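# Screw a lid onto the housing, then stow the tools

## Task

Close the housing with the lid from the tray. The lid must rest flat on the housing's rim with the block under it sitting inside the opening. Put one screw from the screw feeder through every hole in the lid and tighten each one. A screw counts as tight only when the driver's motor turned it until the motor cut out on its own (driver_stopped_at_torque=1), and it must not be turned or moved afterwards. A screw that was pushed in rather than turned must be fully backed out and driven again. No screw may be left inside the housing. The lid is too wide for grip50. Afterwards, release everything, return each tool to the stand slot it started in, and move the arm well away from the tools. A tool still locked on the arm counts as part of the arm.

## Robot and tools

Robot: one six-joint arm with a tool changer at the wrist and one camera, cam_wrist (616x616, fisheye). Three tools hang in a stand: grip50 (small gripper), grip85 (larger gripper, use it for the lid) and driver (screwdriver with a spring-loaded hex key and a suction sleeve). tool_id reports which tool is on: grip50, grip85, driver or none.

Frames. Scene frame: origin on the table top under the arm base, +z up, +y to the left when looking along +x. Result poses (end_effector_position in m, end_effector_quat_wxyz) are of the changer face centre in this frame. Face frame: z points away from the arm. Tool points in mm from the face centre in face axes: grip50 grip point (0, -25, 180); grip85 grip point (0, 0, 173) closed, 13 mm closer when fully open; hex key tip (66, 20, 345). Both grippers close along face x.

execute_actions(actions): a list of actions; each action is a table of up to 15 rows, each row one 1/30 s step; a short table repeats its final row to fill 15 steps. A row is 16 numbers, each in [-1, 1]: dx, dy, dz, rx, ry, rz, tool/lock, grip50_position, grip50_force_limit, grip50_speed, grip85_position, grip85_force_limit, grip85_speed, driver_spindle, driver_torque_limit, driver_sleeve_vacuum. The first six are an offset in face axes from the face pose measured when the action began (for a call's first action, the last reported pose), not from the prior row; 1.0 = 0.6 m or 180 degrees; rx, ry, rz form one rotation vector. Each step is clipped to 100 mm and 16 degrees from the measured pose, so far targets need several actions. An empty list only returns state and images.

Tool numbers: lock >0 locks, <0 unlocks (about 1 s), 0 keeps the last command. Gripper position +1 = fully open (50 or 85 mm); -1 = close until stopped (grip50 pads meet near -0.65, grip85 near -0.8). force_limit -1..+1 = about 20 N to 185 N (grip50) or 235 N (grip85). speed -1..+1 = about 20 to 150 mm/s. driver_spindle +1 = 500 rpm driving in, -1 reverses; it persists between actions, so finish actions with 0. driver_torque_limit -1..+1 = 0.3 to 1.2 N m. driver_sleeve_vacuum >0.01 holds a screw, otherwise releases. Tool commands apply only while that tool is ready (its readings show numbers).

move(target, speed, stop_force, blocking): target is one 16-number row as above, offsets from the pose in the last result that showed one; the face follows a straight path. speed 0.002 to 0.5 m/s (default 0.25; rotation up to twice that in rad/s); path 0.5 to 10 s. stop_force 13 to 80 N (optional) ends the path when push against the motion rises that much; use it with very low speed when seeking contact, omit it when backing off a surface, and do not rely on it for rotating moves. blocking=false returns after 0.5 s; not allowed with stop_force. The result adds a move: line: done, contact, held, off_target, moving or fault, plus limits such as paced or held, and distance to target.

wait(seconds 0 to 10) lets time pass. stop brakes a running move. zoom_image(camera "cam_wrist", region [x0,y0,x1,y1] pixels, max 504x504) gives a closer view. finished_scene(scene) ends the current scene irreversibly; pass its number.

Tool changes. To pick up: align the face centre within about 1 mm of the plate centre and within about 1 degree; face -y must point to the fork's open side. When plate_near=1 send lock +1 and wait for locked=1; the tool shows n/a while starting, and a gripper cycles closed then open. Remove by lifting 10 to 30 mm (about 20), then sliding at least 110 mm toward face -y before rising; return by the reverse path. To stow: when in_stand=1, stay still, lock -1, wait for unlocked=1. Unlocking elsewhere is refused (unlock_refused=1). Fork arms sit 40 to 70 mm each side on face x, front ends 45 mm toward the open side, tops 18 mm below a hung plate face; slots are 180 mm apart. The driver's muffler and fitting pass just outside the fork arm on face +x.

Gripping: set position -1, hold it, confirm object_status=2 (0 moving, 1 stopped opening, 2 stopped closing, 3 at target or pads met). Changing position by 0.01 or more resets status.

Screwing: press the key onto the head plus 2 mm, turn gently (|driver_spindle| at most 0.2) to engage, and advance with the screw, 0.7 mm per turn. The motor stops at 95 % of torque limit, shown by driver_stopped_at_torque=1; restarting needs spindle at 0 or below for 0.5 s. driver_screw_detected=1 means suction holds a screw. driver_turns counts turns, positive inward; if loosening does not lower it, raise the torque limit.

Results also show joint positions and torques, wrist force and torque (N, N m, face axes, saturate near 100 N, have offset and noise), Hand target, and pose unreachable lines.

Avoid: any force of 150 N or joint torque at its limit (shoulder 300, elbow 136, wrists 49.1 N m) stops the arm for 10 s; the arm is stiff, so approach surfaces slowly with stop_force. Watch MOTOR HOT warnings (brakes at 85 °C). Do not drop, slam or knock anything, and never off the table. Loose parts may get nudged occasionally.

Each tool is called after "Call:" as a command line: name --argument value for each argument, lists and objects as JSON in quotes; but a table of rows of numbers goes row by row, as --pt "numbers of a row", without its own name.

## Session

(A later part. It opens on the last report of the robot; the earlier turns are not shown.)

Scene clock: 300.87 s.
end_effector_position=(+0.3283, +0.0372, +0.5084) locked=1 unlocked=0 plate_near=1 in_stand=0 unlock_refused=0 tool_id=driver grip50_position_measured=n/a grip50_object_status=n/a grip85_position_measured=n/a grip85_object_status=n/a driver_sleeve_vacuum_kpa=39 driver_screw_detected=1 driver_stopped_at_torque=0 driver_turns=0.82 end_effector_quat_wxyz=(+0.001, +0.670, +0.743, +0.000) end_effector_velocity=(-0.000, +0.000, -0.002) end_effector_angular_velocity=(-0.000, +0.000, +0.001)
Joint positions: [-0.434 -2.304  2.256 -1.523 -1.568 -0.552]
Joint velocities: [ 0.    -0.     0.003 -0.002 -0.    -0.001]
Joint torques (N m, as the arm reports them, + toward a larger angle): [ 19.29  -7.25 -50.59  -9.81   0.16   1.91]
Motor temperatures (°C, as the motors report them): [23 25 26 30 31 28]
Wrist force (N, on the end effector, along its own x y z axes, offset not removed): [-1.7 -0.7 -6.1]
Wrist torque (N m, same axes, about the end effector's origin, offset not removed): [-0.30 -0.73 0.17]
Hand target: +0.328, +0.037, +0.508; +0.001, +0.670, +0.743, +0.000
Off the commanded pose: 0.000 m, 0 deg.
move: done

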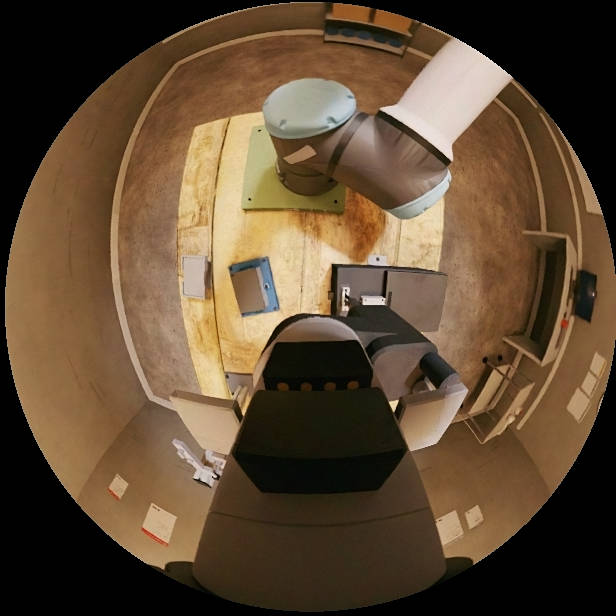

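Call:
execute_actions --actions '[[[-0.0006,0,0,0,0,0,0,0,0,0,0,0,0,0.1,0,1]],[[0,0,0,0,0,0,0,0,0,0,0,0,0,0.1,0,1]],[[0,0,0,0,0,0,0,0,0,0,0,0,0,0,0,1]]]'

Call:
move --target '[0,0,-0.05,0,0,0,0,0,0,0,0,0,0,0,0,1]' --speed 0.04

Call:
move --target '[-0.362,0.0812,0,0,0,0,0,0,0,0,0,0,0,0,0,1]' --speed 0.2

Call:
move --target '[0,0,0.145,0,0,0,0,0,0,0,0,0,0,0,0,1]' --speed 0.1

Call:
zoom_image --camera "cam_wrist" --region '[325,265,370,310]'

Scene clock: 315.10 s.
end_effector_position=(+0.3284, +0.0369, +0.5084) locked=1 unlocked=0 plate_near=1 in_stand=0 unlock_refused=0 tool_id=driver grip50_position_measured=n/a grip50_object_status=n/a grip85_position_measured=n/a grip85_object_status=n/a driver_sleeve_vacuum_kpa=40 driver_screw_detected=1 driver_stopped_at_torque=0 driver_turns=1.65 end_effector_quat_wxyz=(+0.001, +0.670, +0.743, +0.000) end_effector_velocity=(+0.000, +0.000, +0.000) end_effector_angular_velocity=(+0.001, -0.001, +0.000)
Joint positions: [-0.435 -2.304  2.256 -1.523 -1.568 -0.553]
Joint velocities: [-0.     0.    -0.001  0.     0.001 -0.   ]
Joint torques (N m, as the arm reports them, + toward a larger angle): [ -9.66  -4.37 -69.14  -5.24  -0.04  -1.56]
Motor temperatures (°C, as the motors report them): [23 25 26 30 31 28]
Wrist force (N, on the end effector, along its own x y z axes, offset not removed): [-1.3 -5.2 -4.7]
Wrist torque (N m, same axes, about the end effector's origin, offset not removed): [-0.29 0.00 0.05]
Hand target: +0.328, +0.037, +0.508; +0.001, +0.670, +0.743, +0.000
Off the commanded pose: 0.000 m, 0 deg.

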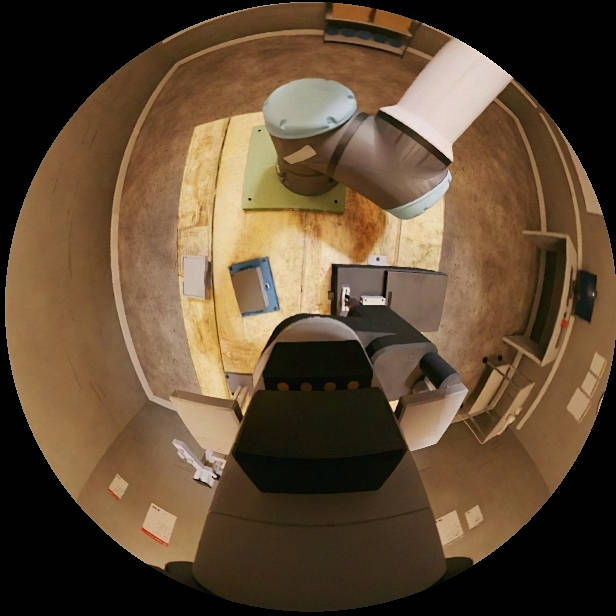

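Scene clock: 316.20 s.
end_effector_position=(+0.3283, +0.0369, +0.5383) locked=1 unlocked=0 plate_near=1 in_stand=0 unlock_refused=0 tool_id=driver grip50_position_measured=n/a grip50_object_status=n/a grip85_position_measured=n/a grip85_object_status=n/a driver_sleeve_vacuum_kpa=40 driver_screw_detected=1 driver_stopped_at_torque=0 driver_turns=1.65 end_effector_quat_wxyz=(+0.001, +0.670, +0.743, +0.000) end_effector_velocity=(-0.000, -0.000, +0.001) end_effector_angular_velocity=(-0.001, +0.001, +0.000)
Joint positions: [-0.435 -2.299  2.203 -1.474 -1.568 -0.553]
Joint velocities: [-0.     0.    -0.003  0.003 -0.001 -0.001]
Joint torques (N m, as the arm reports them, + toward a larger angle): [-15.95  15.18 -72.95  -5.25  -0.34  -1.95]
Motor temperatures (°C, as the motors report them): [23 25 26 30 31 28]
Wrist force (N, on the end effector, along its own x y z axes, offset not removed): [2.1 -2.5 -0.1]
Wrist torque (N m, same axes, about the end effector's origin, offset not removed): [-0.37 -0.15 0.12]
Hand target: +0.328, +0.037, +0.538; +0.001, +0.670, +0.743, +0.000
Off the commanded pose: 0.000 m, 0 deg.
move: done

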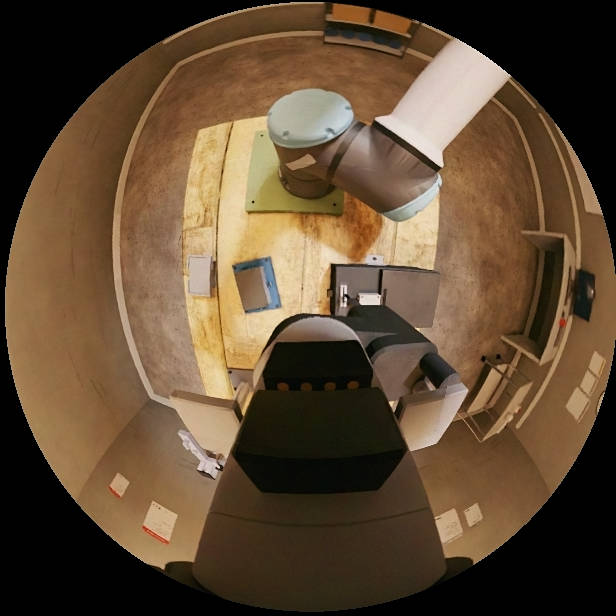

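Scene clock: 317.87 s.
end_effector_position=(+0.3994, -0.1739, +0.5386) locked=1 unlocked=0 plate_near=1 in_stand=0 unlock_refused=0 tool_id=driver grip50_position_measured=n/a grip50_object_status=n/a grip85_position_measured=n/a grip85_object_status=n/a driver_sleeve_vacuum_kpa=40 driver_screw_detected=1 driver_stopped_at_torque=0 driver_turns=1.65 end_effector_quat_wxyz=(+0.001, +0.670, +0.743, +0.000) end_effector_velocity=(+0.001, -0.001, +0.000) end_effector_angular_velocity=(-0.000, +0.001, +0.001)
Joint positions: [-0.811 -2.064  2.112 -1.618 -1.568 -0.929]
Joint velocities: [-0.001  0.003 -0.002 -0.001 -0.001 -0.002]
Joint torques (N m, as the arm reports them, + toward a larger angle): [-16.31  -4.91 -72.11 -11.3    2.76  -1.92]
Motor temperatures (°C, as the motors report them): [23 25 26 30 31 28]
Wrist force (N, on the end effector, along its own x y z axes, offset not removed): [-2.4 -1.1 -2.1]
Wrist torque (N m, same axes, about the end effector's origin, offset not removed): [-0.30 0.13 0.12]
Hand target: +0.399, -0.174, +0.539; +0.001, +0.670, +0.743, +0.000
Off the commanded pose: 0.000 m, 0 deg.
move: done

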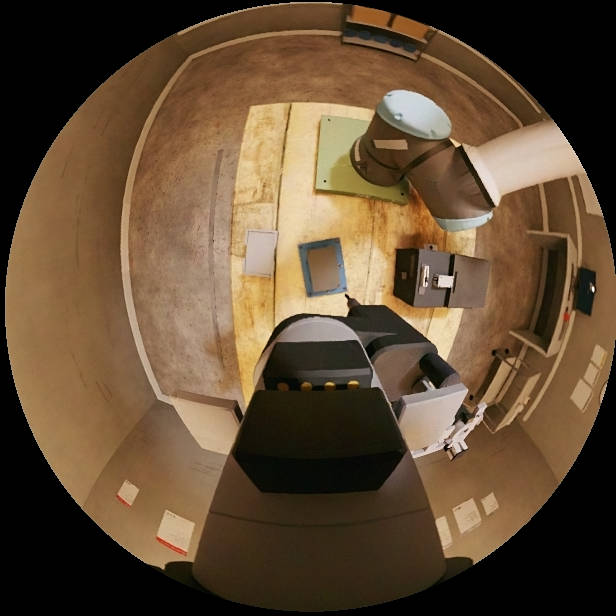

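Scene clock: 319.20 s.
end_effector_position=(+0.3995, -0.1740, +0.4518) locked=1 unlocked=0 plate_near=1 in_stand=0 unlock_refused=0 tool_id=driver grip50_position_measured=n/a grip50_object_status=n/a grip85_position_measured=n/a grip85_object_status=n/a driver_sleeve_vacuum_kpa=40 driver_screw_detected=1 driver_stopped_at_torque=0 driver_turns=1.65 end_effector_quat_wxyz=(+0.001, +0.670, +0.743, +0.000) end_effector_velocity=(+0.000, -0.000, -0.002) end_effector_angular_velocity=(+0.000, +0.000, +0.000)
Joint positions: [-0.81  -2.042  2.255 -1.782 -1.568 -0.928]
Joint velocities: [-0.     0.001  0.003 -0.004 -0.    -0.001]
Joint torques (N m, as the arm reports them, + toward a larger angle): [ 19.79  -8.17 -52.91 -11.38   2.7    1.65]
Motor temperatures (°C, as the motors report them): [23 25 26 30 31 28]
Wrist force (N, on the end effector, along its own x y z axes, offset not removed): [-1.3 -1.2 -1.5]
Wrist torque (N m, same axes, about the end effector's origin, offset not removed): [-0.18 -0.09 0.14]
Hand target: +0.400, -0.174, +0.452; +0.001, +0.670, +0.743, +0.000
Off the commanded pose: 0.000 m, 0 deg.
move: done

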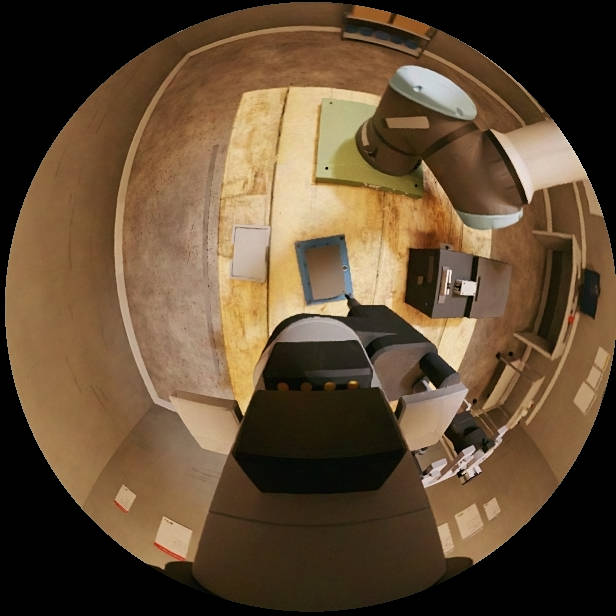

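Region (325, 265, 370, 310) of cam_wrist's 616x616 image, scaled by 11.200, with more detail than that image has.

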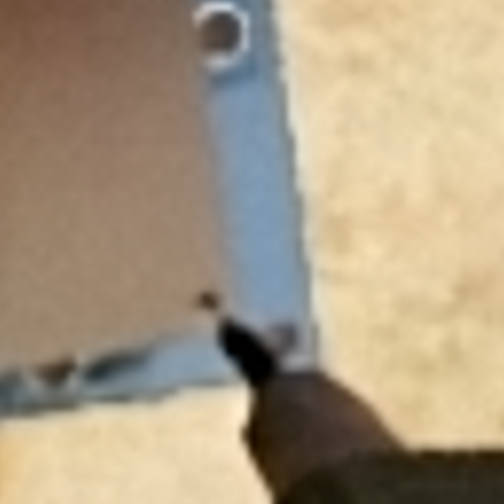

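Call:
move --target '[0,0,0.03,0,0,0,0,0,0,0,0,0,0,0,0,1]' --speed 0.03

Call:
zoom_image --camera "cam_wrist" --region '[325,265,370,310]'

Call:
move --target '[0,0,0.02,0,0,0,0,0,0,0,0,0,0,0,0,1]' --speed 0.006 --stop_force 13

Call:
zoom_image --camera "cam_wrist" --region '[325,265,370,310]'

Scene clock: 328.33 s.
end_effector_position=(+0.3996, -0.1740, +0.4340) locked=1 unlocked=0 plate_near=1 in_stand=0 unlock_refused=0 tool_id=driver grip50_position_measured=n/a grip50_object_status=n/a grip85_position_measured=n/a grip85_object_status=n/a driver_sleeve_vacuum_kpa=40 driver_screw_detected=1 driver_stopped_at_torque=0 driver_turns=1.65 end_effector_quat_wxyz=(+0.001, +0.670, +0.743, +0.000) end_effector_velocity=(+0.000, +0.000, -0.001) end_effector_angular_velocity=(-0.001, -0.000, -0.000)
Joint positions: [-0.81  -2.033  2.282 -1.819 -1.568 -0.928]
Joint velocities: [ 0.     0.001  0.002 -0.003 -0.     0.001]
Joint torques (N m, as the arm reports them, + toward a larger angle): [ 16.97  -6.77 -53.87 -10.81  -0.49   2.01]
Motor temperatures (°C, as the motors report them): [23 25 26 30 31 28]
Wrist force (N, on the end effector, along its own x y z axes, offset not removed): [-1.0 -3.0 -0.7]
Wrist torque (N m, same axes, about the end effector's origin, offset not removed): [-0.38 0.08 0.02]
Hand target: +0.400, -0.174, +0.434; +0.001, +0.670, +0.743, +0.000
Off the commanded pose: 0.000 m, 0 deg.
move: done

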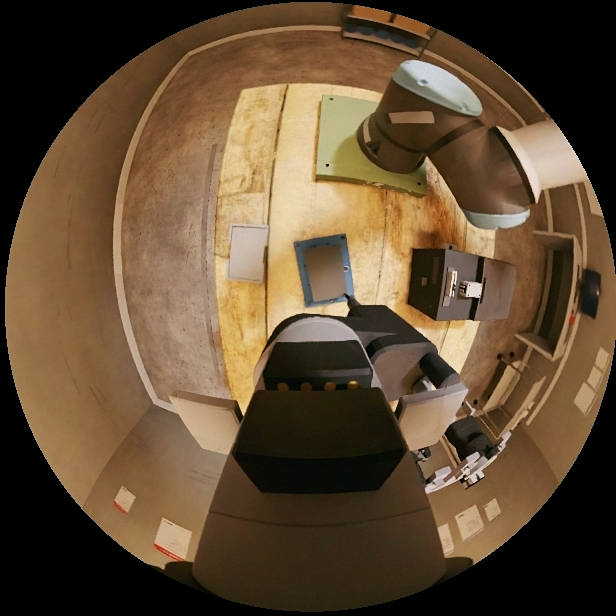

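Region (325, 265, 370, 310) of cam_wrist's 616x616 image, scaled by 11.200, with more detail than that image has.

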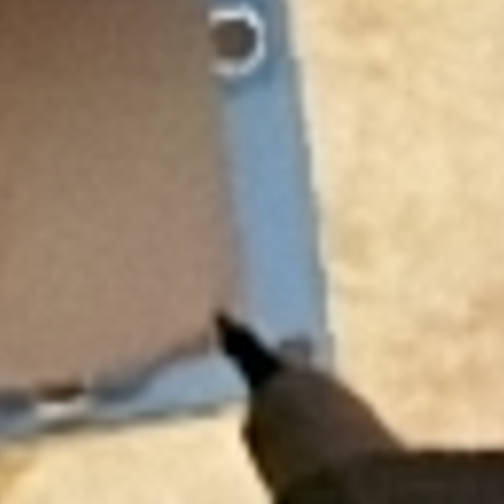

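Scene clock: 330.57 s.
end_effector_position=(+0.3996, -0.1740, +0.4221) locked=1 unlocked=0 plate_near=1 in_stand=0 unlock_refused=0 tool_id=driver grip50_position_measured=n/a grip50_object_status=n/a grip85_position_measured=n/a grip85_object_status=n/a driver_sleeve_vacuum_kpa=40 driver_screw_detected=1 driver_stopped_at_torque=0 driver_turns=1.65 end_effector_quat_wxyz=(+0.001, +0.670, +0.743, +0.000) end_effector_velocity=(-0.000, -0.000, -0.001) end_effector_angular_velocity=(-0.001, +0.001, -0.001)
Joint positions: [-0.81  -2.026  2.3   -1.843 -1.568 -0.928]
Joint velocities: [-0.     0.001  0.002 -0.002 -0.001  0.   ]
Joint torques (N m, as the arm reports them, + toward a larger angle): [ 17.89  -5.11 -50.83 -11.    -0.45   1.79]
Motor temperatures (°C, as the motors report them): [23 25 26 30 31 28]
Wrist force (N, on the end effector, along its own x y z axes, offset not removed): [-0.5 0.4 -4.8]
Wrist torque (N m, same axes, about the end effector's origin, offset not removed): [-0.18 0.38 -0.01]
Hand target: +0.400, -0.174, +0.422; +0.001, +0.670, +0.743, +0.000
Off the commanded pose: 0.000 m, 0 deg.
move: done

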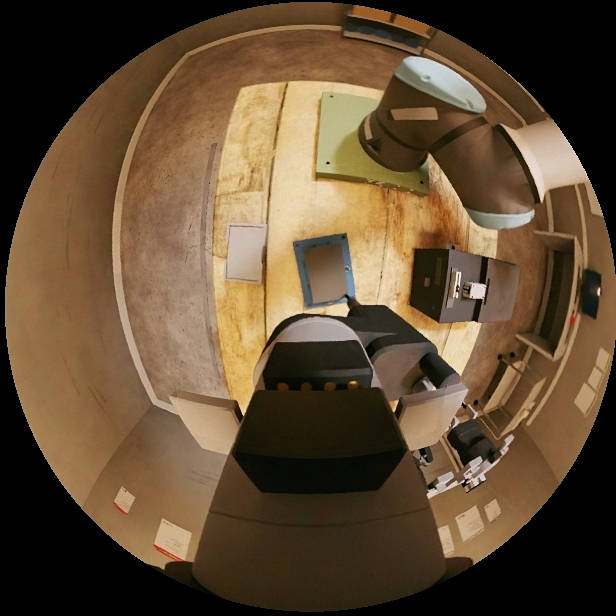

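Region (325, 265, 370, 310) of cam_wrist's 616x616 image, scaled by 11.200, with more detail than that image has.

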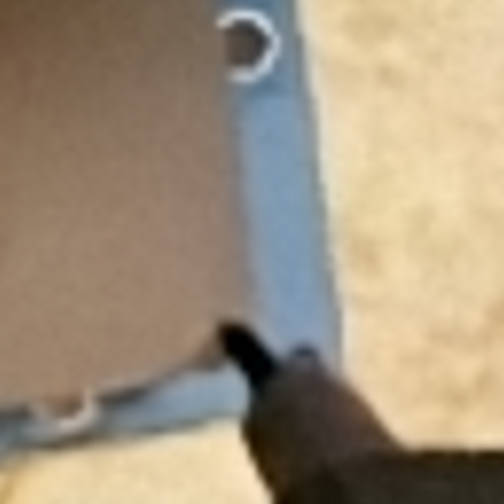

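Call:
move --target '[0.0015,-0.0005,0,0,0,0,0,0,0,0,0,0,0,0,0,1]' --speed 0.002

Call:
wait --seconds 0.3

Scene clock: 336.37 s.
end_effector_position=(+0.3992, -0.1732, +0.4220) locked=1 unlocked=0 plate_near=1 in_stand=0 unlock_refused=0 tool_id=driver grip50_position_measured=n/a grip50_object_status=n/a grip85_position_measured=n/a grip85_object_status=n/a driver_sleeve_vacuum_kpa=40 driver_screw_detected=1 driver_stopped_at_torque=0 driver_turns=1.65 end_effector_quat_wxyz=(+0.001, +0.670, +0.743, +0.000) end_effector_velocity=(-0.000, +0.000, +0.000) end_effector_angular_velocity=(-0.000, +0.000, +0.000)
Joint positions: [-0.809 -2.028  2.301 -1.843 -1.568 -0.927]
Joint velocities: [ 0.    -0.001  0.     0.001 -0.    -0.   ]
Joint torques (N m, as the arm reports them, + toward a larger angle): [ 16.23 -28.62 -49.34  -3.93  -0.86   2.05]
Motor temperatures (°C, as the motors report them): [23 25 26 30 31 28]
Wrist force (N, on the end effector, along its own x y z axes, offset not removed): [-1.0 -3.5 -8.4]
Wrist torque (N m, same axes, about the end effector's origin, offset not removed): [-0.45 0.09 0.16]
Hand target: +0.399, -0.173, +0.422; +0.001, +0.670, +0.743, +0.000
Off the commanded pose: 0.000 m, 0 deg.
move: done

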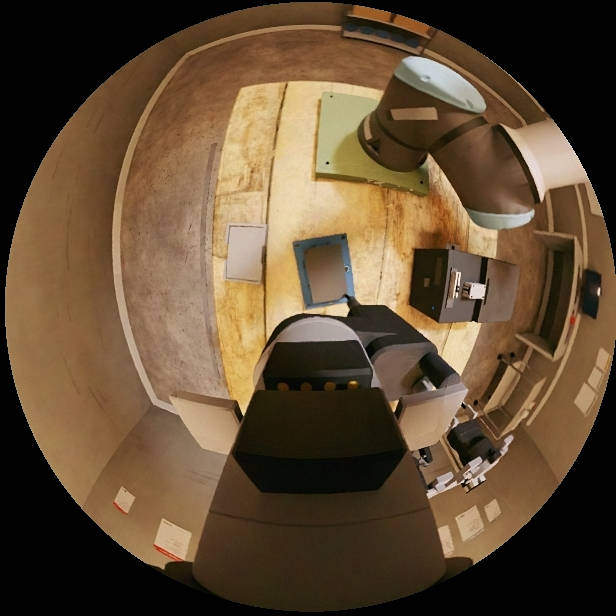

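Scene clock: 336.67 s.
end_effector_position=(+0.3992, -0.1732, +0.4221) locked=1 unlocked=0 plate_near=1 in_stand=0 unlock_refused=0 tool_id=driver grip50_position_measured=n/a grip50_object_status=n/a grip85_position_measured=n/a grip85_object_status=n/a driver_sleeve_vacuum_kpa=40 driver_screw_detected=1 driver_stopped_at_torque=0 driver_turns=1.65 end_effector_quat_wxyz=(+0.001, +0.670, +0.743, +0.000) end_effector_velocity=(+0.000, +0.000, -0.000) end_effector_angular_velocity=(+0.000, +0.000, +0.000)
Joint positions: [-0.809 -2.028  2.301 -1.843 -1.568 -0.927]
Joint velocities: [ 0. -0.  0.  0.  0. -0.]
Joint torques (N m, as the arm reports them, + toward a larger angle): [ 20.89 -30.53 -49.45  -4.27  -0.61   1.78]
Motor temperatures (°C, as the motors report them): [23 25 26 30 31 28]
Wrist force (N, on the end effector, along its own x y z axes, offset not removed): [1.1 -4.7 -5.7]
Wrist torque (N m, same axes, about the end effector's origin, offset not removed): [-0.84 -0.07 0.18]
Hand target: +0.399, -0.173, +0.422; +0.001, +0.670, +0.743, +0.000
Off the commanded pose: 0.000 m, 0 deg.
wait: 0.30 s; at rest by 0.17 s

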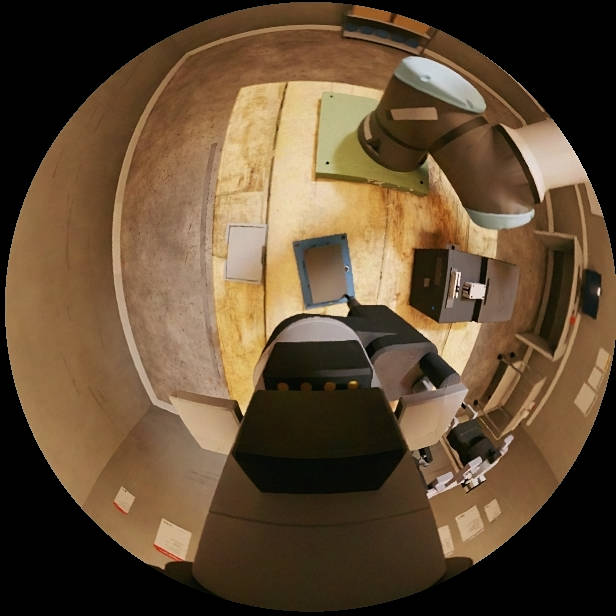

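Still on top. Lift just clear and offset by a known +6 mm y to measure the hole.

Call:
move --target '[0,0,-0.01,0,0,0,0,0,0,0,0,0,0,0,0,1]' --speed 0.02

Call:
move --target '[-0.012,0.006,0,0,0,0,0,0,0,0,0,0,0,0,0,1]' --speed 0.02

Call:
zoom_image --camera "cam_wrist" --region '[335,283,359,307]'

Scene clock: 343.73 s.
end_effector_position=(+0.3992, -0.1731, +0.4278) locked=1 unlocked=0 plate_near=1 in_stand=0 unlock_refused=0 tool_id=driver grip50_position_measured=n/a grip50_object_status=n/a grip85_position_measured=n/a grip85_object_status=n/a driver_sleeve_vacuum_kpa=40 driver_screw_detected=1 driver_stopped_at_torque=0 driver_turns=1.65 end_effector_quat_wxyz=(+0.001, +0.670, +0.743, +0.000) end_effector_velocity=(-0.000, +0.000, +0.002) end_effector_angular_velocity=(+0.000, +0.000, -0.000)
Joint positions: [-0.809 -2.031  2.292 -1.83  -1.568 -0.927]
Joint velocities: [-0.    -0.001 -0.003  0.004  0.    -0.   ]
Joint torques (N m, as the arm reports them, + toward a larger angle): [ 13.31 -32.92 -70.5   -4.48  -0.39   0.78]
Motor temperatures (°C, as the motors report them): [23 25 26 30 31 28]
Wrist force (N, on the end effector, along its own x y z axes, offset not removed): [1.3 -2.3 -1.3]
Wrist torque (N m, same axes, about the end effector's origin, offset not removed): [-0.45 -0.14 0.04]
Hand target: +0.399, -0.173, +0.428; +0.001, +0.670, +0.743, +0.000
Off the commanded pose: 0.000 m, 0 deg.
move: done

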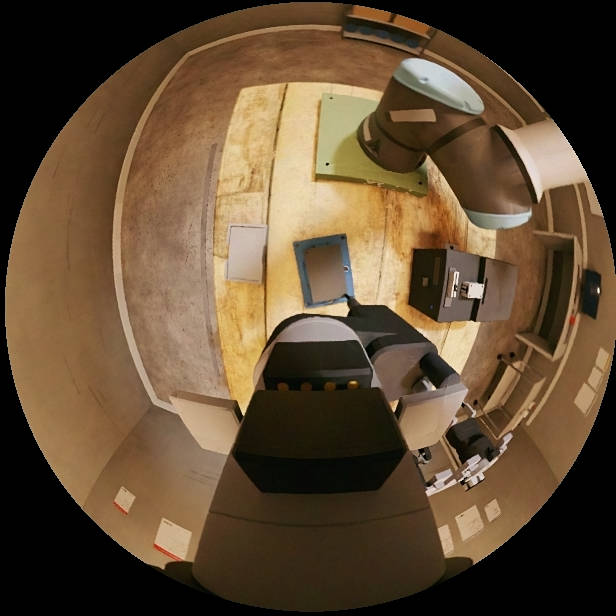

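Scene clock: 344.47 s.
end_effector_position=(+0.4034, -0.1797, +0.4279) locked=1 unlocked=0 plate_near=1 in_stand=0 unlock_refused=0 tool_id=driver grip50_position_measured=n/a grip50_object_status=n/a grip85_position_measured=n/a grip85_object_status=n/a driver_sleeve_vacuum_kpa=40 driver_screw_detected=1 driver_stopped_at_torque=0 driver_turns=1.65 end_effector_quat_wxyz=(+0.001, +0.670, +0.743, +0.000) end_effector_velocity=(+0.001, -0.002, +0.000) end_effector_angular_velocity=(-0.001, +0.000, +0.000)
Joint positions: [-0.813 -2.016  2.285 -1.838 -1.568 -0.931]
Joint velocities: [-0.001  0.004 -0.002 -0.002 -0.001 -0.001]
Joint torques (N m, as the arm reports them, + toward a larger angle): [-16.05 -10.08 -70.53 -11.24  -0.69  -1.78]
Motor temperatures (°C, as the motors report them): [23 25 26 30 31 28]
Wrist force (N, on the end effector, along its own x y z axes, offset not removed): [1.0 -1.2 -0.8]
Wrist torque (N m, same axes, about the end effector's origin, offset not removed): [-0.32 -0.20 0.15]
Hand target: +0.404, -0.180, +0.428; +0.001, +0.670, +0.743, +0.000
Off the commanded pose: 0.000 m, 0 deg.
move: done

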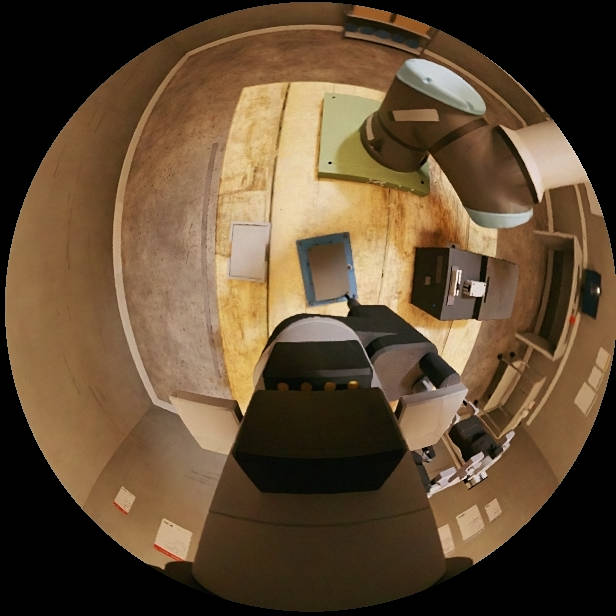

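Region (335, 283, 359, 307) of cam_wrist's 616x616 image, scaled by 21.000, with more detail than that image has.

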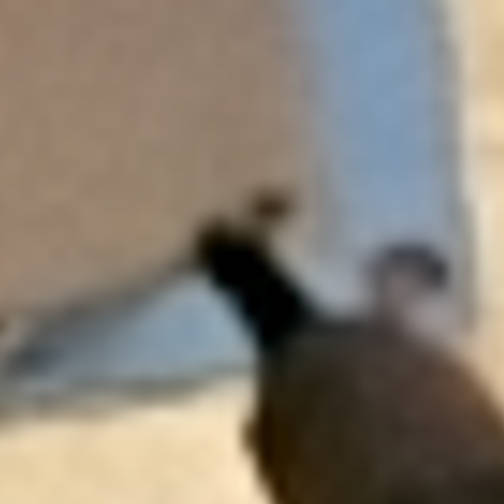

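Call:
move --target '[0.0112,-0.0044,0,0,0,0,0,0,0,0,0,0,0,0,0,1]' --speed 0.01

Call:
move --target '[0,0,0.006,0,0,0,0,0,0,0,0,0,0,0,0,1]' --speed 0.005

Call:
move --target '[0,0,0.004,0,0,0,0,0,0,0,0,0,0,0,0,1]' --speed 0.005

Call:
wait --seconds 0.3

Scene clock: 356.40 s.
end_effector_position=(+0.4002, -0.1735, +0.4278) locked=1 unlocked=0 plate_near=1 in_stand=0 unlock_refused=0 tool_id=driver grip50_position_measured=n/a grip50_object_status=n/a grip85_position_measured=n/a grip85_object_status=n/a driver_sleeve_vacuum_kpa=40 driver_screw_detected=1 driver_stopped_at_torque=0 driver_turns=1.65 end_effector_quat_wxyz=(+0.001, +0.670, +0.743, +0.000) end_effector_velocity=(-0.001, +0.002, -0.000) end_effector_angular_velocity=(+0.000, +0.000, +0.001)
Joint positions: [-0.808 -2.029  2.291 -1.832 -1.568 -0.926]
Joint velocities: [ 0.002 -0.003  0.002  0.002 -0.     0.001]
Joint torques (N m, as the arm reports them, + toward a larger angle): [ 18.17 -33.03 -52.21  -4.62  -0.65   1.93]
Motor temperatures (°C, as the motors report them): [23 25 26 30 31 28]
Wrist force (N, on the end effector, along its own x y z axes, offset not removed): [-0.8 -2.0 -0.3]
Wrist torque (N m, same axes, about the end effector's origin, offset not removed): [-0.22 -0.07 0.13]
Hand target: +0.400, -0.173, +0.428; +0.001, +0.670, +0.743, +0.000
Off the commanded pose: 0.000 m, 0 deg.
move: done

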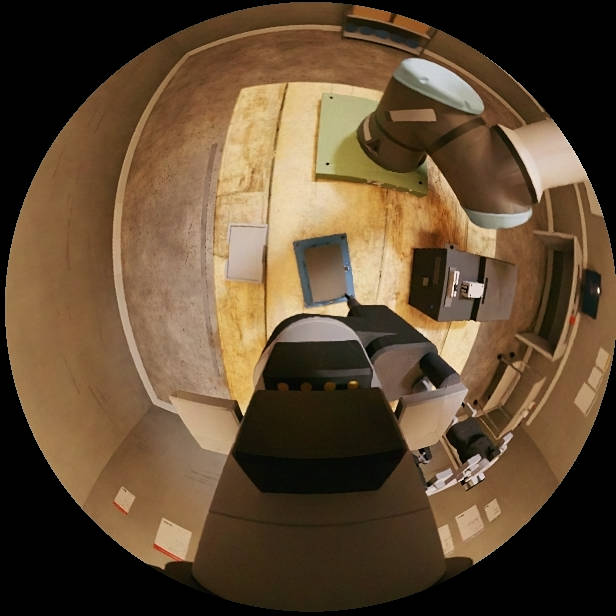

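Scene clock: 357.33 s.
end_effector_position=(+0.4002, -0.1735, +0.4243) locked=1 unlocked=0 plate_near=1 in_stand=0 unlock_refused=0 tool_id=driver grip50_position_measured=n/a grip50_object_status=n/a grip85_position_measured=n/a grip85_object_status=n/a driver_sleeve_vacuum_kpa=33 driver_screw_detected=1 driver_stopped_at_torque=0 driver_turns=1.65 end_effector_quat_wxyz=(+0.001, +0.670, +0.743, +0.000) end_effector_velocity=(+0.000, -0.000, -0.001) end_effector_angular_velocity=(-0.000, -0.001, -0.000)
Joint positions: [-0.808 -2.027  2.297 -1.839 -1.568 -0.926]
Joint velocities: [-0.     0.     0.001 -0.002  0.     0.   ]
Joint torques (N m, as the arm reports them, + toward a larger angle): [ 13.62  -5.16 -52.03 -11.16  -0.61   0.46]
Motor temperatures (°C, as the motors report them): [23 25 26 30 31 28]
Wrist force (N, on the end effector, along its own x y z axes, offset not removed): [1.1 -3.0 -1.1]
Wrist torque (N m, same axes, about the end effector's origin, offset not removed): [-0.41 -0.17 0.10]
Hand target: +0.400, -0.173, +0.424; +0.001, +0.670, +0.743, +0.000
Off the commanded pose: 0.000 m, 0 deg.
move: done

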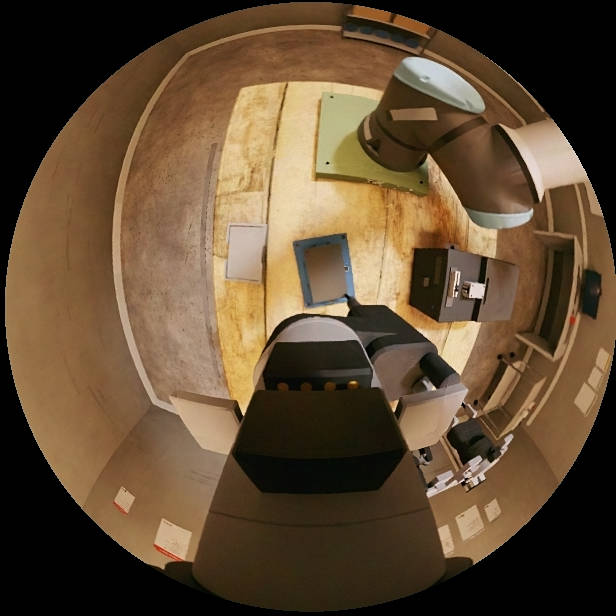

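Scene clock: 358.03 s.
end_effector_position=(+0.4002, -0.1735, +0.4220) locked=1 unlocked=0 plate_near=1 in_stand=0 unlock_refused=0 tool_id=driver grip50_position_measured=n/a grip50_object_status=n/a grip85_position_measured=n/a grip85_object_status=n/a driver_sleeve_vacuum_kpa=32 driver_screw_detected=1 driver_stopped_at_torque=0 driver_turns=1.65 end_effector_quat_wxyz=(+0.001, +0.670, +0.743, +0.000) end_effector_velocity=(-0.000, -0.000, -0.001) end_effector_angular_velocity=(+0.000, +0.000, +0.001)
Joint positions: [-0.808 -2.026  2.3   -1.844 -1.568 -0.926]
Joint velocities: [-0.     0.001  0.002 -0.002 -0.    -0.001]
Joint torques (N m, as the arm reports them, + toward a larger angle): [ 14.19  -8.3  -52.6  -10.8   -0.64   1.4 ]
Motor temperatures (°C, as the motors report them): [23 25 26 30 31 28]
Wrist force (N, on the end effector, along its own x y z axes, offset not removed): [0.1 -0.7 -2.3]
Wrist torque (N m, same axes, about the end effector's origin, offset not removed): [-0.22 -0.15 0.11]
Hand target: +0.400, -0.173, +0.422; +0.001, +0.670, +0.743, +0.000
Off the commanded pose: 0.000 m, 0 deg.
move: done

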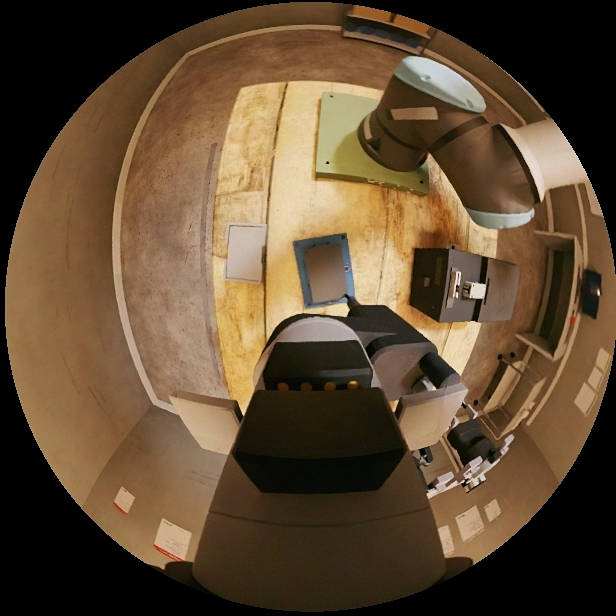

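Scene clock: 358.33 s.
end_effector_position=(+0.4002, -0.1735, +0.4219) locked=1 unlocked=0 plate_near=1 in_stand=0 unlock_refused=0 tool_id=driver grip50_position_measured=n/a grip50_object_status=n/a grip85_position_measured=n/a grip85_object_status=n/a driver_sleeve_vacuum_kpa=32 driver_screw_detected=1 driver_stopped_at_torque=0 driver_turns=1.65 end_effector_quat_wxyz=(+0.001, +0.670, +0.743, +0.000) end_effector_velocity=(+0.000, +0.000, -0.000) end_effector_angular_velocity=(+0.000, -0.001, +0.001)
Joint positions: [-0.808 -2.026  2.3   -1.844 -1.568 -0.926]
Joint velocities: [ 0.    -0.     0.    -0.     0.001 -0.   ]
Joint torques (N m, as the arm reports them, + toward a larger angle): [ 15.46  -9.89 -52.29 -10.83  -0.68   1.44]
Motor temperatures (°C, as the motors report them): [23 25 26 30 31 28]
Wrist force (N, on the end effector, along its own x y z axes, offset not removed): [0.8 -2.5 0.4]
Wrist torque (N m, same axes, about the end effector's origin, offset not removed): [-0.38 -0.07 0.09]
Hand target: +0.400, -0.173, +0.422; +0.001, +0.670, +0.743, +0.000
Off the commanded pose: 0.000 m, 0 deg.
wait: 0.30 s; at rest by 0.17 s

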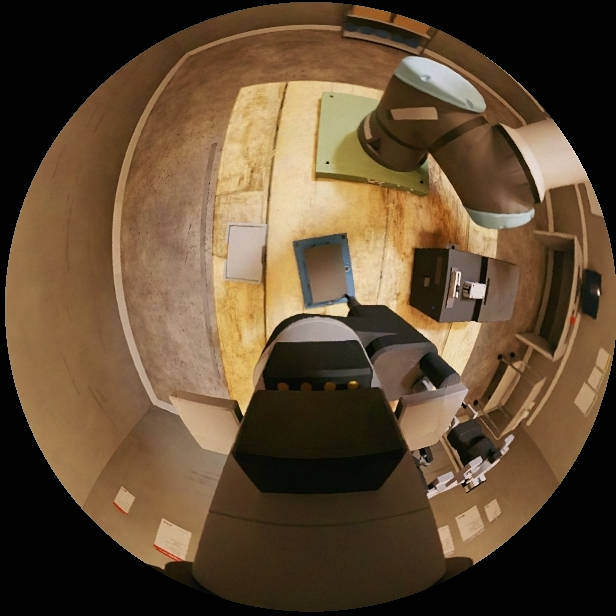

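Call:
execute_actions --actions '[[[0,0.0012,0,0,0,0,0,0,0,0,0,0,0,0,0,1]],[[0,0,0,0,0,0,0,0,0,0,0,0,0,0,0,1]]]'

Scene clock: 362.70 s.
end_effector_position=(+0.4009, -0.1734, +0.4219) locked=1 unlocked=0 plate_near=1 in_stand=0 unlock_refused=0 tool_id=driver grip50_position_measured=n/a grip50_object_status=n/a grip85_position_measured=n/a grip85_object_status=n/a driver_sleeve_vacuum_kpa=40 driver_screw_detected=1 driver_stopped_at_torque=0 driver_turns=1.65 end_effector_quat_wxyz=(+0.001, +0.670, +0.743, +0.000) end_effector_velocity=(-0.000, -0.000, -0.000) end_effector_angular_velocity=(+0.000, +0.000, -0.000)
Joint positions: [-0.807 -2.024  2.3   -1.845 -1.568 -0.925]
Joint velocities: [-0.001  0.     0.001 -0.    -0.    -0.   ]
Joint torques (N m, as the arm reports them, + toward a larger angle): [ 15.47  -6.69 -68.98 -10.67  -0.59   1.83]
Motor temperatures (°C, as the motors report them): [23 25 26 30 31 28]
Wrist force (N, on the end effector, along its own x y z axes, offset not removed): [-0.9 -0.3 -1.8]
Wrist torque (N m, same axes, about the end effector's origin, offset not removed): [-0.15 -0.09 0.17]
Hand target: +0.401, -0.173, +0.422; +0.001, +0.670, +0.743, +0.000
Off the commanded pose: 0.000 m, 0 deg.

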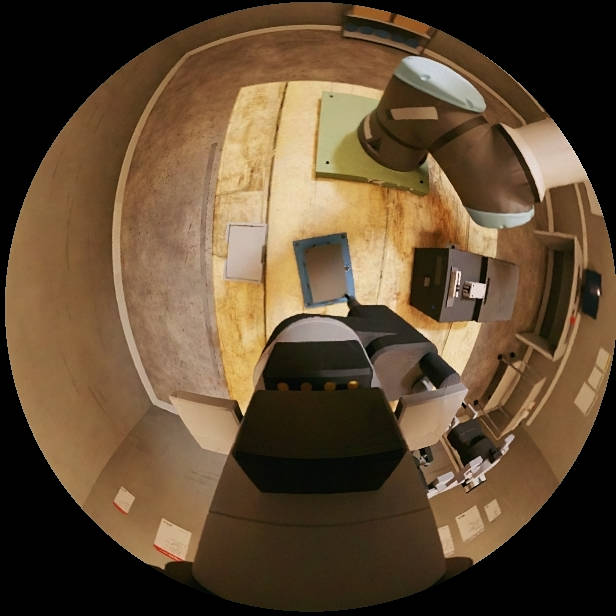

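Call:
move --target '[0,0.0002,0.017,0,0,0,0,0,0,0,0,0,0,0.2,0,1]' --speed 0.002 --stop_force 20

Call:
execute_actions --actions '[[[0,0,0,0,0,0,0,0,0,0,0,0,0,0.2,0,1]],[[0,0,0,0,0,0,0,0,0,0,0,0,0,0.2,0,1]],[[0,0,0,0,0,0,0,0,0,0,0,0,0,0.2,0,1]],[[0,0,0,0,0,0,0,0,0,0,0,0,0,0,0,0]]]'

Scene clock: 373.57 s.
end_effector_position=(+0.4010, -0.1734, +0.4118) locked=1 unlocked=0 plate_near=1 in_stand=0 unlock_refused=0 tool_id=driver grip50_position_measured=n/a grip50_object_status=n/a grip85_position_measured=n/a grip85_object_status=n/a driver_sleeve_vacuum_kpa=39 driver_screw_detected=1 driver_stopped_at_torque=0 driver_turns=10.48 end_effector_quat_wxyz=(+0.001, +0.670, +0.743, +0.000) end_effector_velocity=(+0.000, +0.000, -0.000) end_effector_angular_velocity=(-0.001, +0.000, +0.001)
Joint positions: [-0.806 -2.018  2.315 -1.866 -1.568 -0.924]
Joint velocities: [ 0.001  0.     0.    -0.001 -0.001 -0.   ]
Joint torques (N m, as the arm reports them, + toward a larger angle): [ 20.34  -7.73 -48.64 -10.15  -0.52   2.26]
Motor temperatures (°C, as the motors report them): [23 25 26 30 31 28]
Wrist force (N, on the end effector, along its own x y z axes, offset not removed): [-4.4 -2.0 -5.6]
Wrist torque (N m, same axes, about the end effector's origin, offset not removed): [0.06 -0.35 0.16]
Hand target: +0.401, -0.173, +0.412; +0.001, +0.670, +0.743, +0.000
Off the commanded pose: 0.000 m, 0 deg.
move: done

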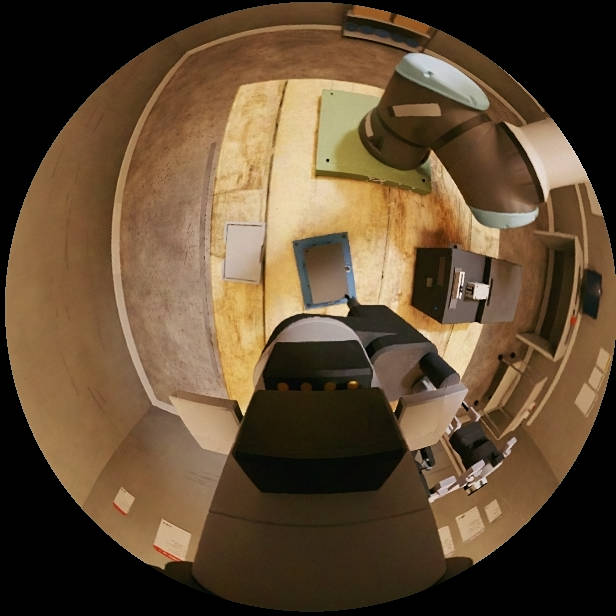

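Scene clock: 375.57 s.
end_effector_position=(+0.4010, -0.1734, +0.4118) locked=1 unlocked=0 plate_near=1 in_stand=0 unlock_refused=0 tool_id=driver grip50_position_measured=n/a grip50_object_status=n/a grip85_position_measured=n/a grip85_object_status=n/a driver_sleeve_vacuum_kpa=0 driver_screw_detected=0 driver_stopped_at_torque=1 driver_turns=10.72 end_effector_quat_wxyz=(+0.001, +0.670, +0.743, +0.000) end_effector_velocity=(-0.000, -0.000, +0.000) end_effector_angular_velocity=(-0.000, +0.000, +0.001)
Joint positions: [-0.806 -2.018  2.315 -1.866 -1.568 -0.924]
Joint velocities: [ 0.    -0.    -0.     0.    -0.    -0.001]
Joint torques (N m, as the arm reports them, + toward a larger angle): [ 18.51  -3.41 -51.24  -9.16   0.04   1.75]
Motor temperatures (°C, as the motors report them): [23 25 26 30 31 28]
Wrist force (N, on the end effector, along its own x y z axes, offset not removed): [-3.5 -1.9 -5.5]
Wrist torque (N m, same axes, about the end effector's origin, offset not removed): [0.26 -0.52 0.07]
Hand target: +0.401, -0.173, +0.412; +0.001, +0.670, +0.743, +0.000
Off the commanded pose: 0.000 m, 0 deg.

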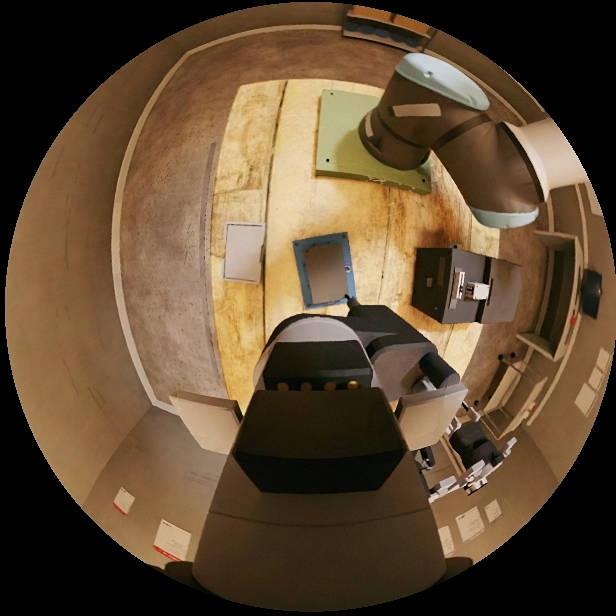

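Call:
move --target '[0,0,-0.195,0,0,0,0,0,0,0,0,0,0,0,0,0]' --speed 0.12

Call:
move --target '[0.3742,-0.0493,0.015,0,0,0,0,0,0,0,0,0,0,0,0,0]' --speed 0.2

Call:
zoom_image --camera "cam_wrist" --region '[325,265,370,310]'

Scene clock: 385.00 s.
end_effector_position=(+0.4008, -0.1733, +0.5285) locked=1 unlocked=0 plate_near=1 in_stand=0 unlock_refused=0 tool_id=driver grip50_position_measured=n/a grip50_object_status=n/a grip85_position_measured=n/a grip85_object_status=n/a driver_sleeve_vacuum_kpa=0 driver_screw_detected=0 driver_stopped_at_torque=1 driver_turns=10.72 end_effector_quat_wxyz=(+0.001, +0.670, +0.743, +0.000) end_effector_velocity=(+0.000, -0.000, +0.002) end_effector_angular_velocity=(+0.000, +0.001, +0.000)
Joint positions: [-0.807 -2.061  2.128 -1.637 -1.568 -0.925]
Joint velocities: [ 0.     0.    -0.004  0.004 -0.    -0.   ]
Joint torques (N m, as the arm reports them, + toward a larger angle): [-16.47 -30.69 -71.8   -4.08  -1.45  -1.92]
Motor temperatures (°C, as the motors report them): [23 25 26 30 31 28]
Wrist force (N, on the end effector, along its own x y z axes, offset not removed): [1.1 -2.8 -0.4]
Wrist torque (N m, same axes, about the end effector's origin, offset not removed): [-0.42 -0.19 0.04]
Hand target: +0.401, -0.173, +0.529; +0.001, +0.670, +0.743, +0.000
Off the commanded pose: 0.000 m, 0 deg.
move: done

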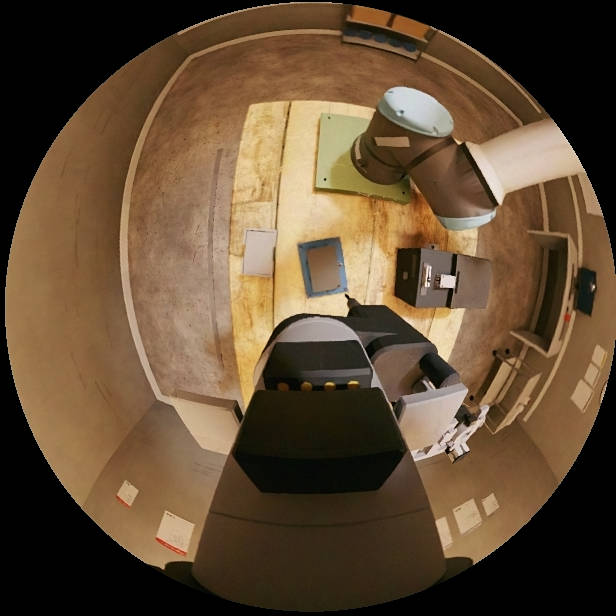

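Scene clock: 386.70 s.
end_effector_position=(+0.3479, +0.0468, +0.5192) locked=1 unlocked=0 plate_near=1 in_stand=0 unlock_refused=0 tool_id=driver grip50_position_measured=n/a grip50_object_status=n/a grip85_position_measured=n/a grip85_object_status=n/a driver_sleeve_vacuum_kpa=0 driver_screw_detected=0 driver_stopped_at_torque=1 driver_turns=10.72 end_effector_quat_wxyz=(+0.001, +0.670, +0.743, +0.000) end_effector_velocity=(+0.000, +0.002, -0.001) end_effector_angular_velocity=(+0.000, +0.001, -0.000)
Joint positions: [-0.377 -2.253  2.222 -1.539 -1.568 -0.495]
Joint velocities: [ 0.007  0.001  0.001 -0.001  0.     0.007]
Joint torques (N m, as the arm reports them, + toward a larger angle): [ 16.64  14.59 -67.96 -11.54  -1.13   2.02]
Motor temperatures (°C, as the motors report them): [23 25 26 30 31 28]
Wrist force (N, on the end effector, along its own x y z axes, offset not removed): [-1.2 -1.4 -0.4]
Wrist torque (N m, same axes, about the end effector's origin, offset not removed): [-0.21 0.13 0.13]
Hand target: +0.348, +0.047, +0.519; +0.001, +0.670, +0.743, +0.000
Off the commanded pose: 0.000 m, 0 deg.
move: done

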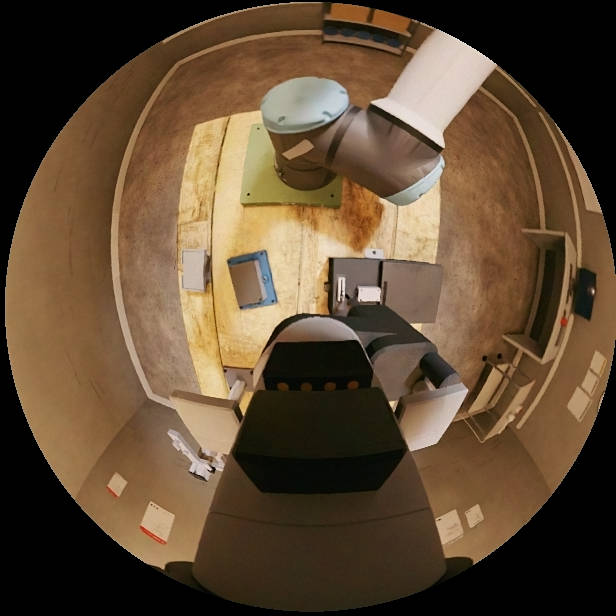

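Region (325, 265, 370, 310) of cam_wrist's 616x616 image, scaled by 11.200, with more detail than that image has.

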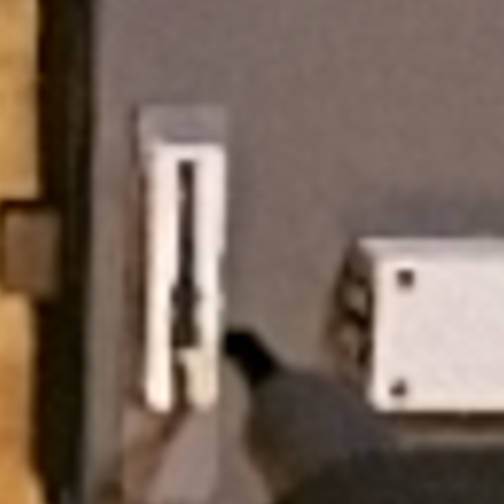

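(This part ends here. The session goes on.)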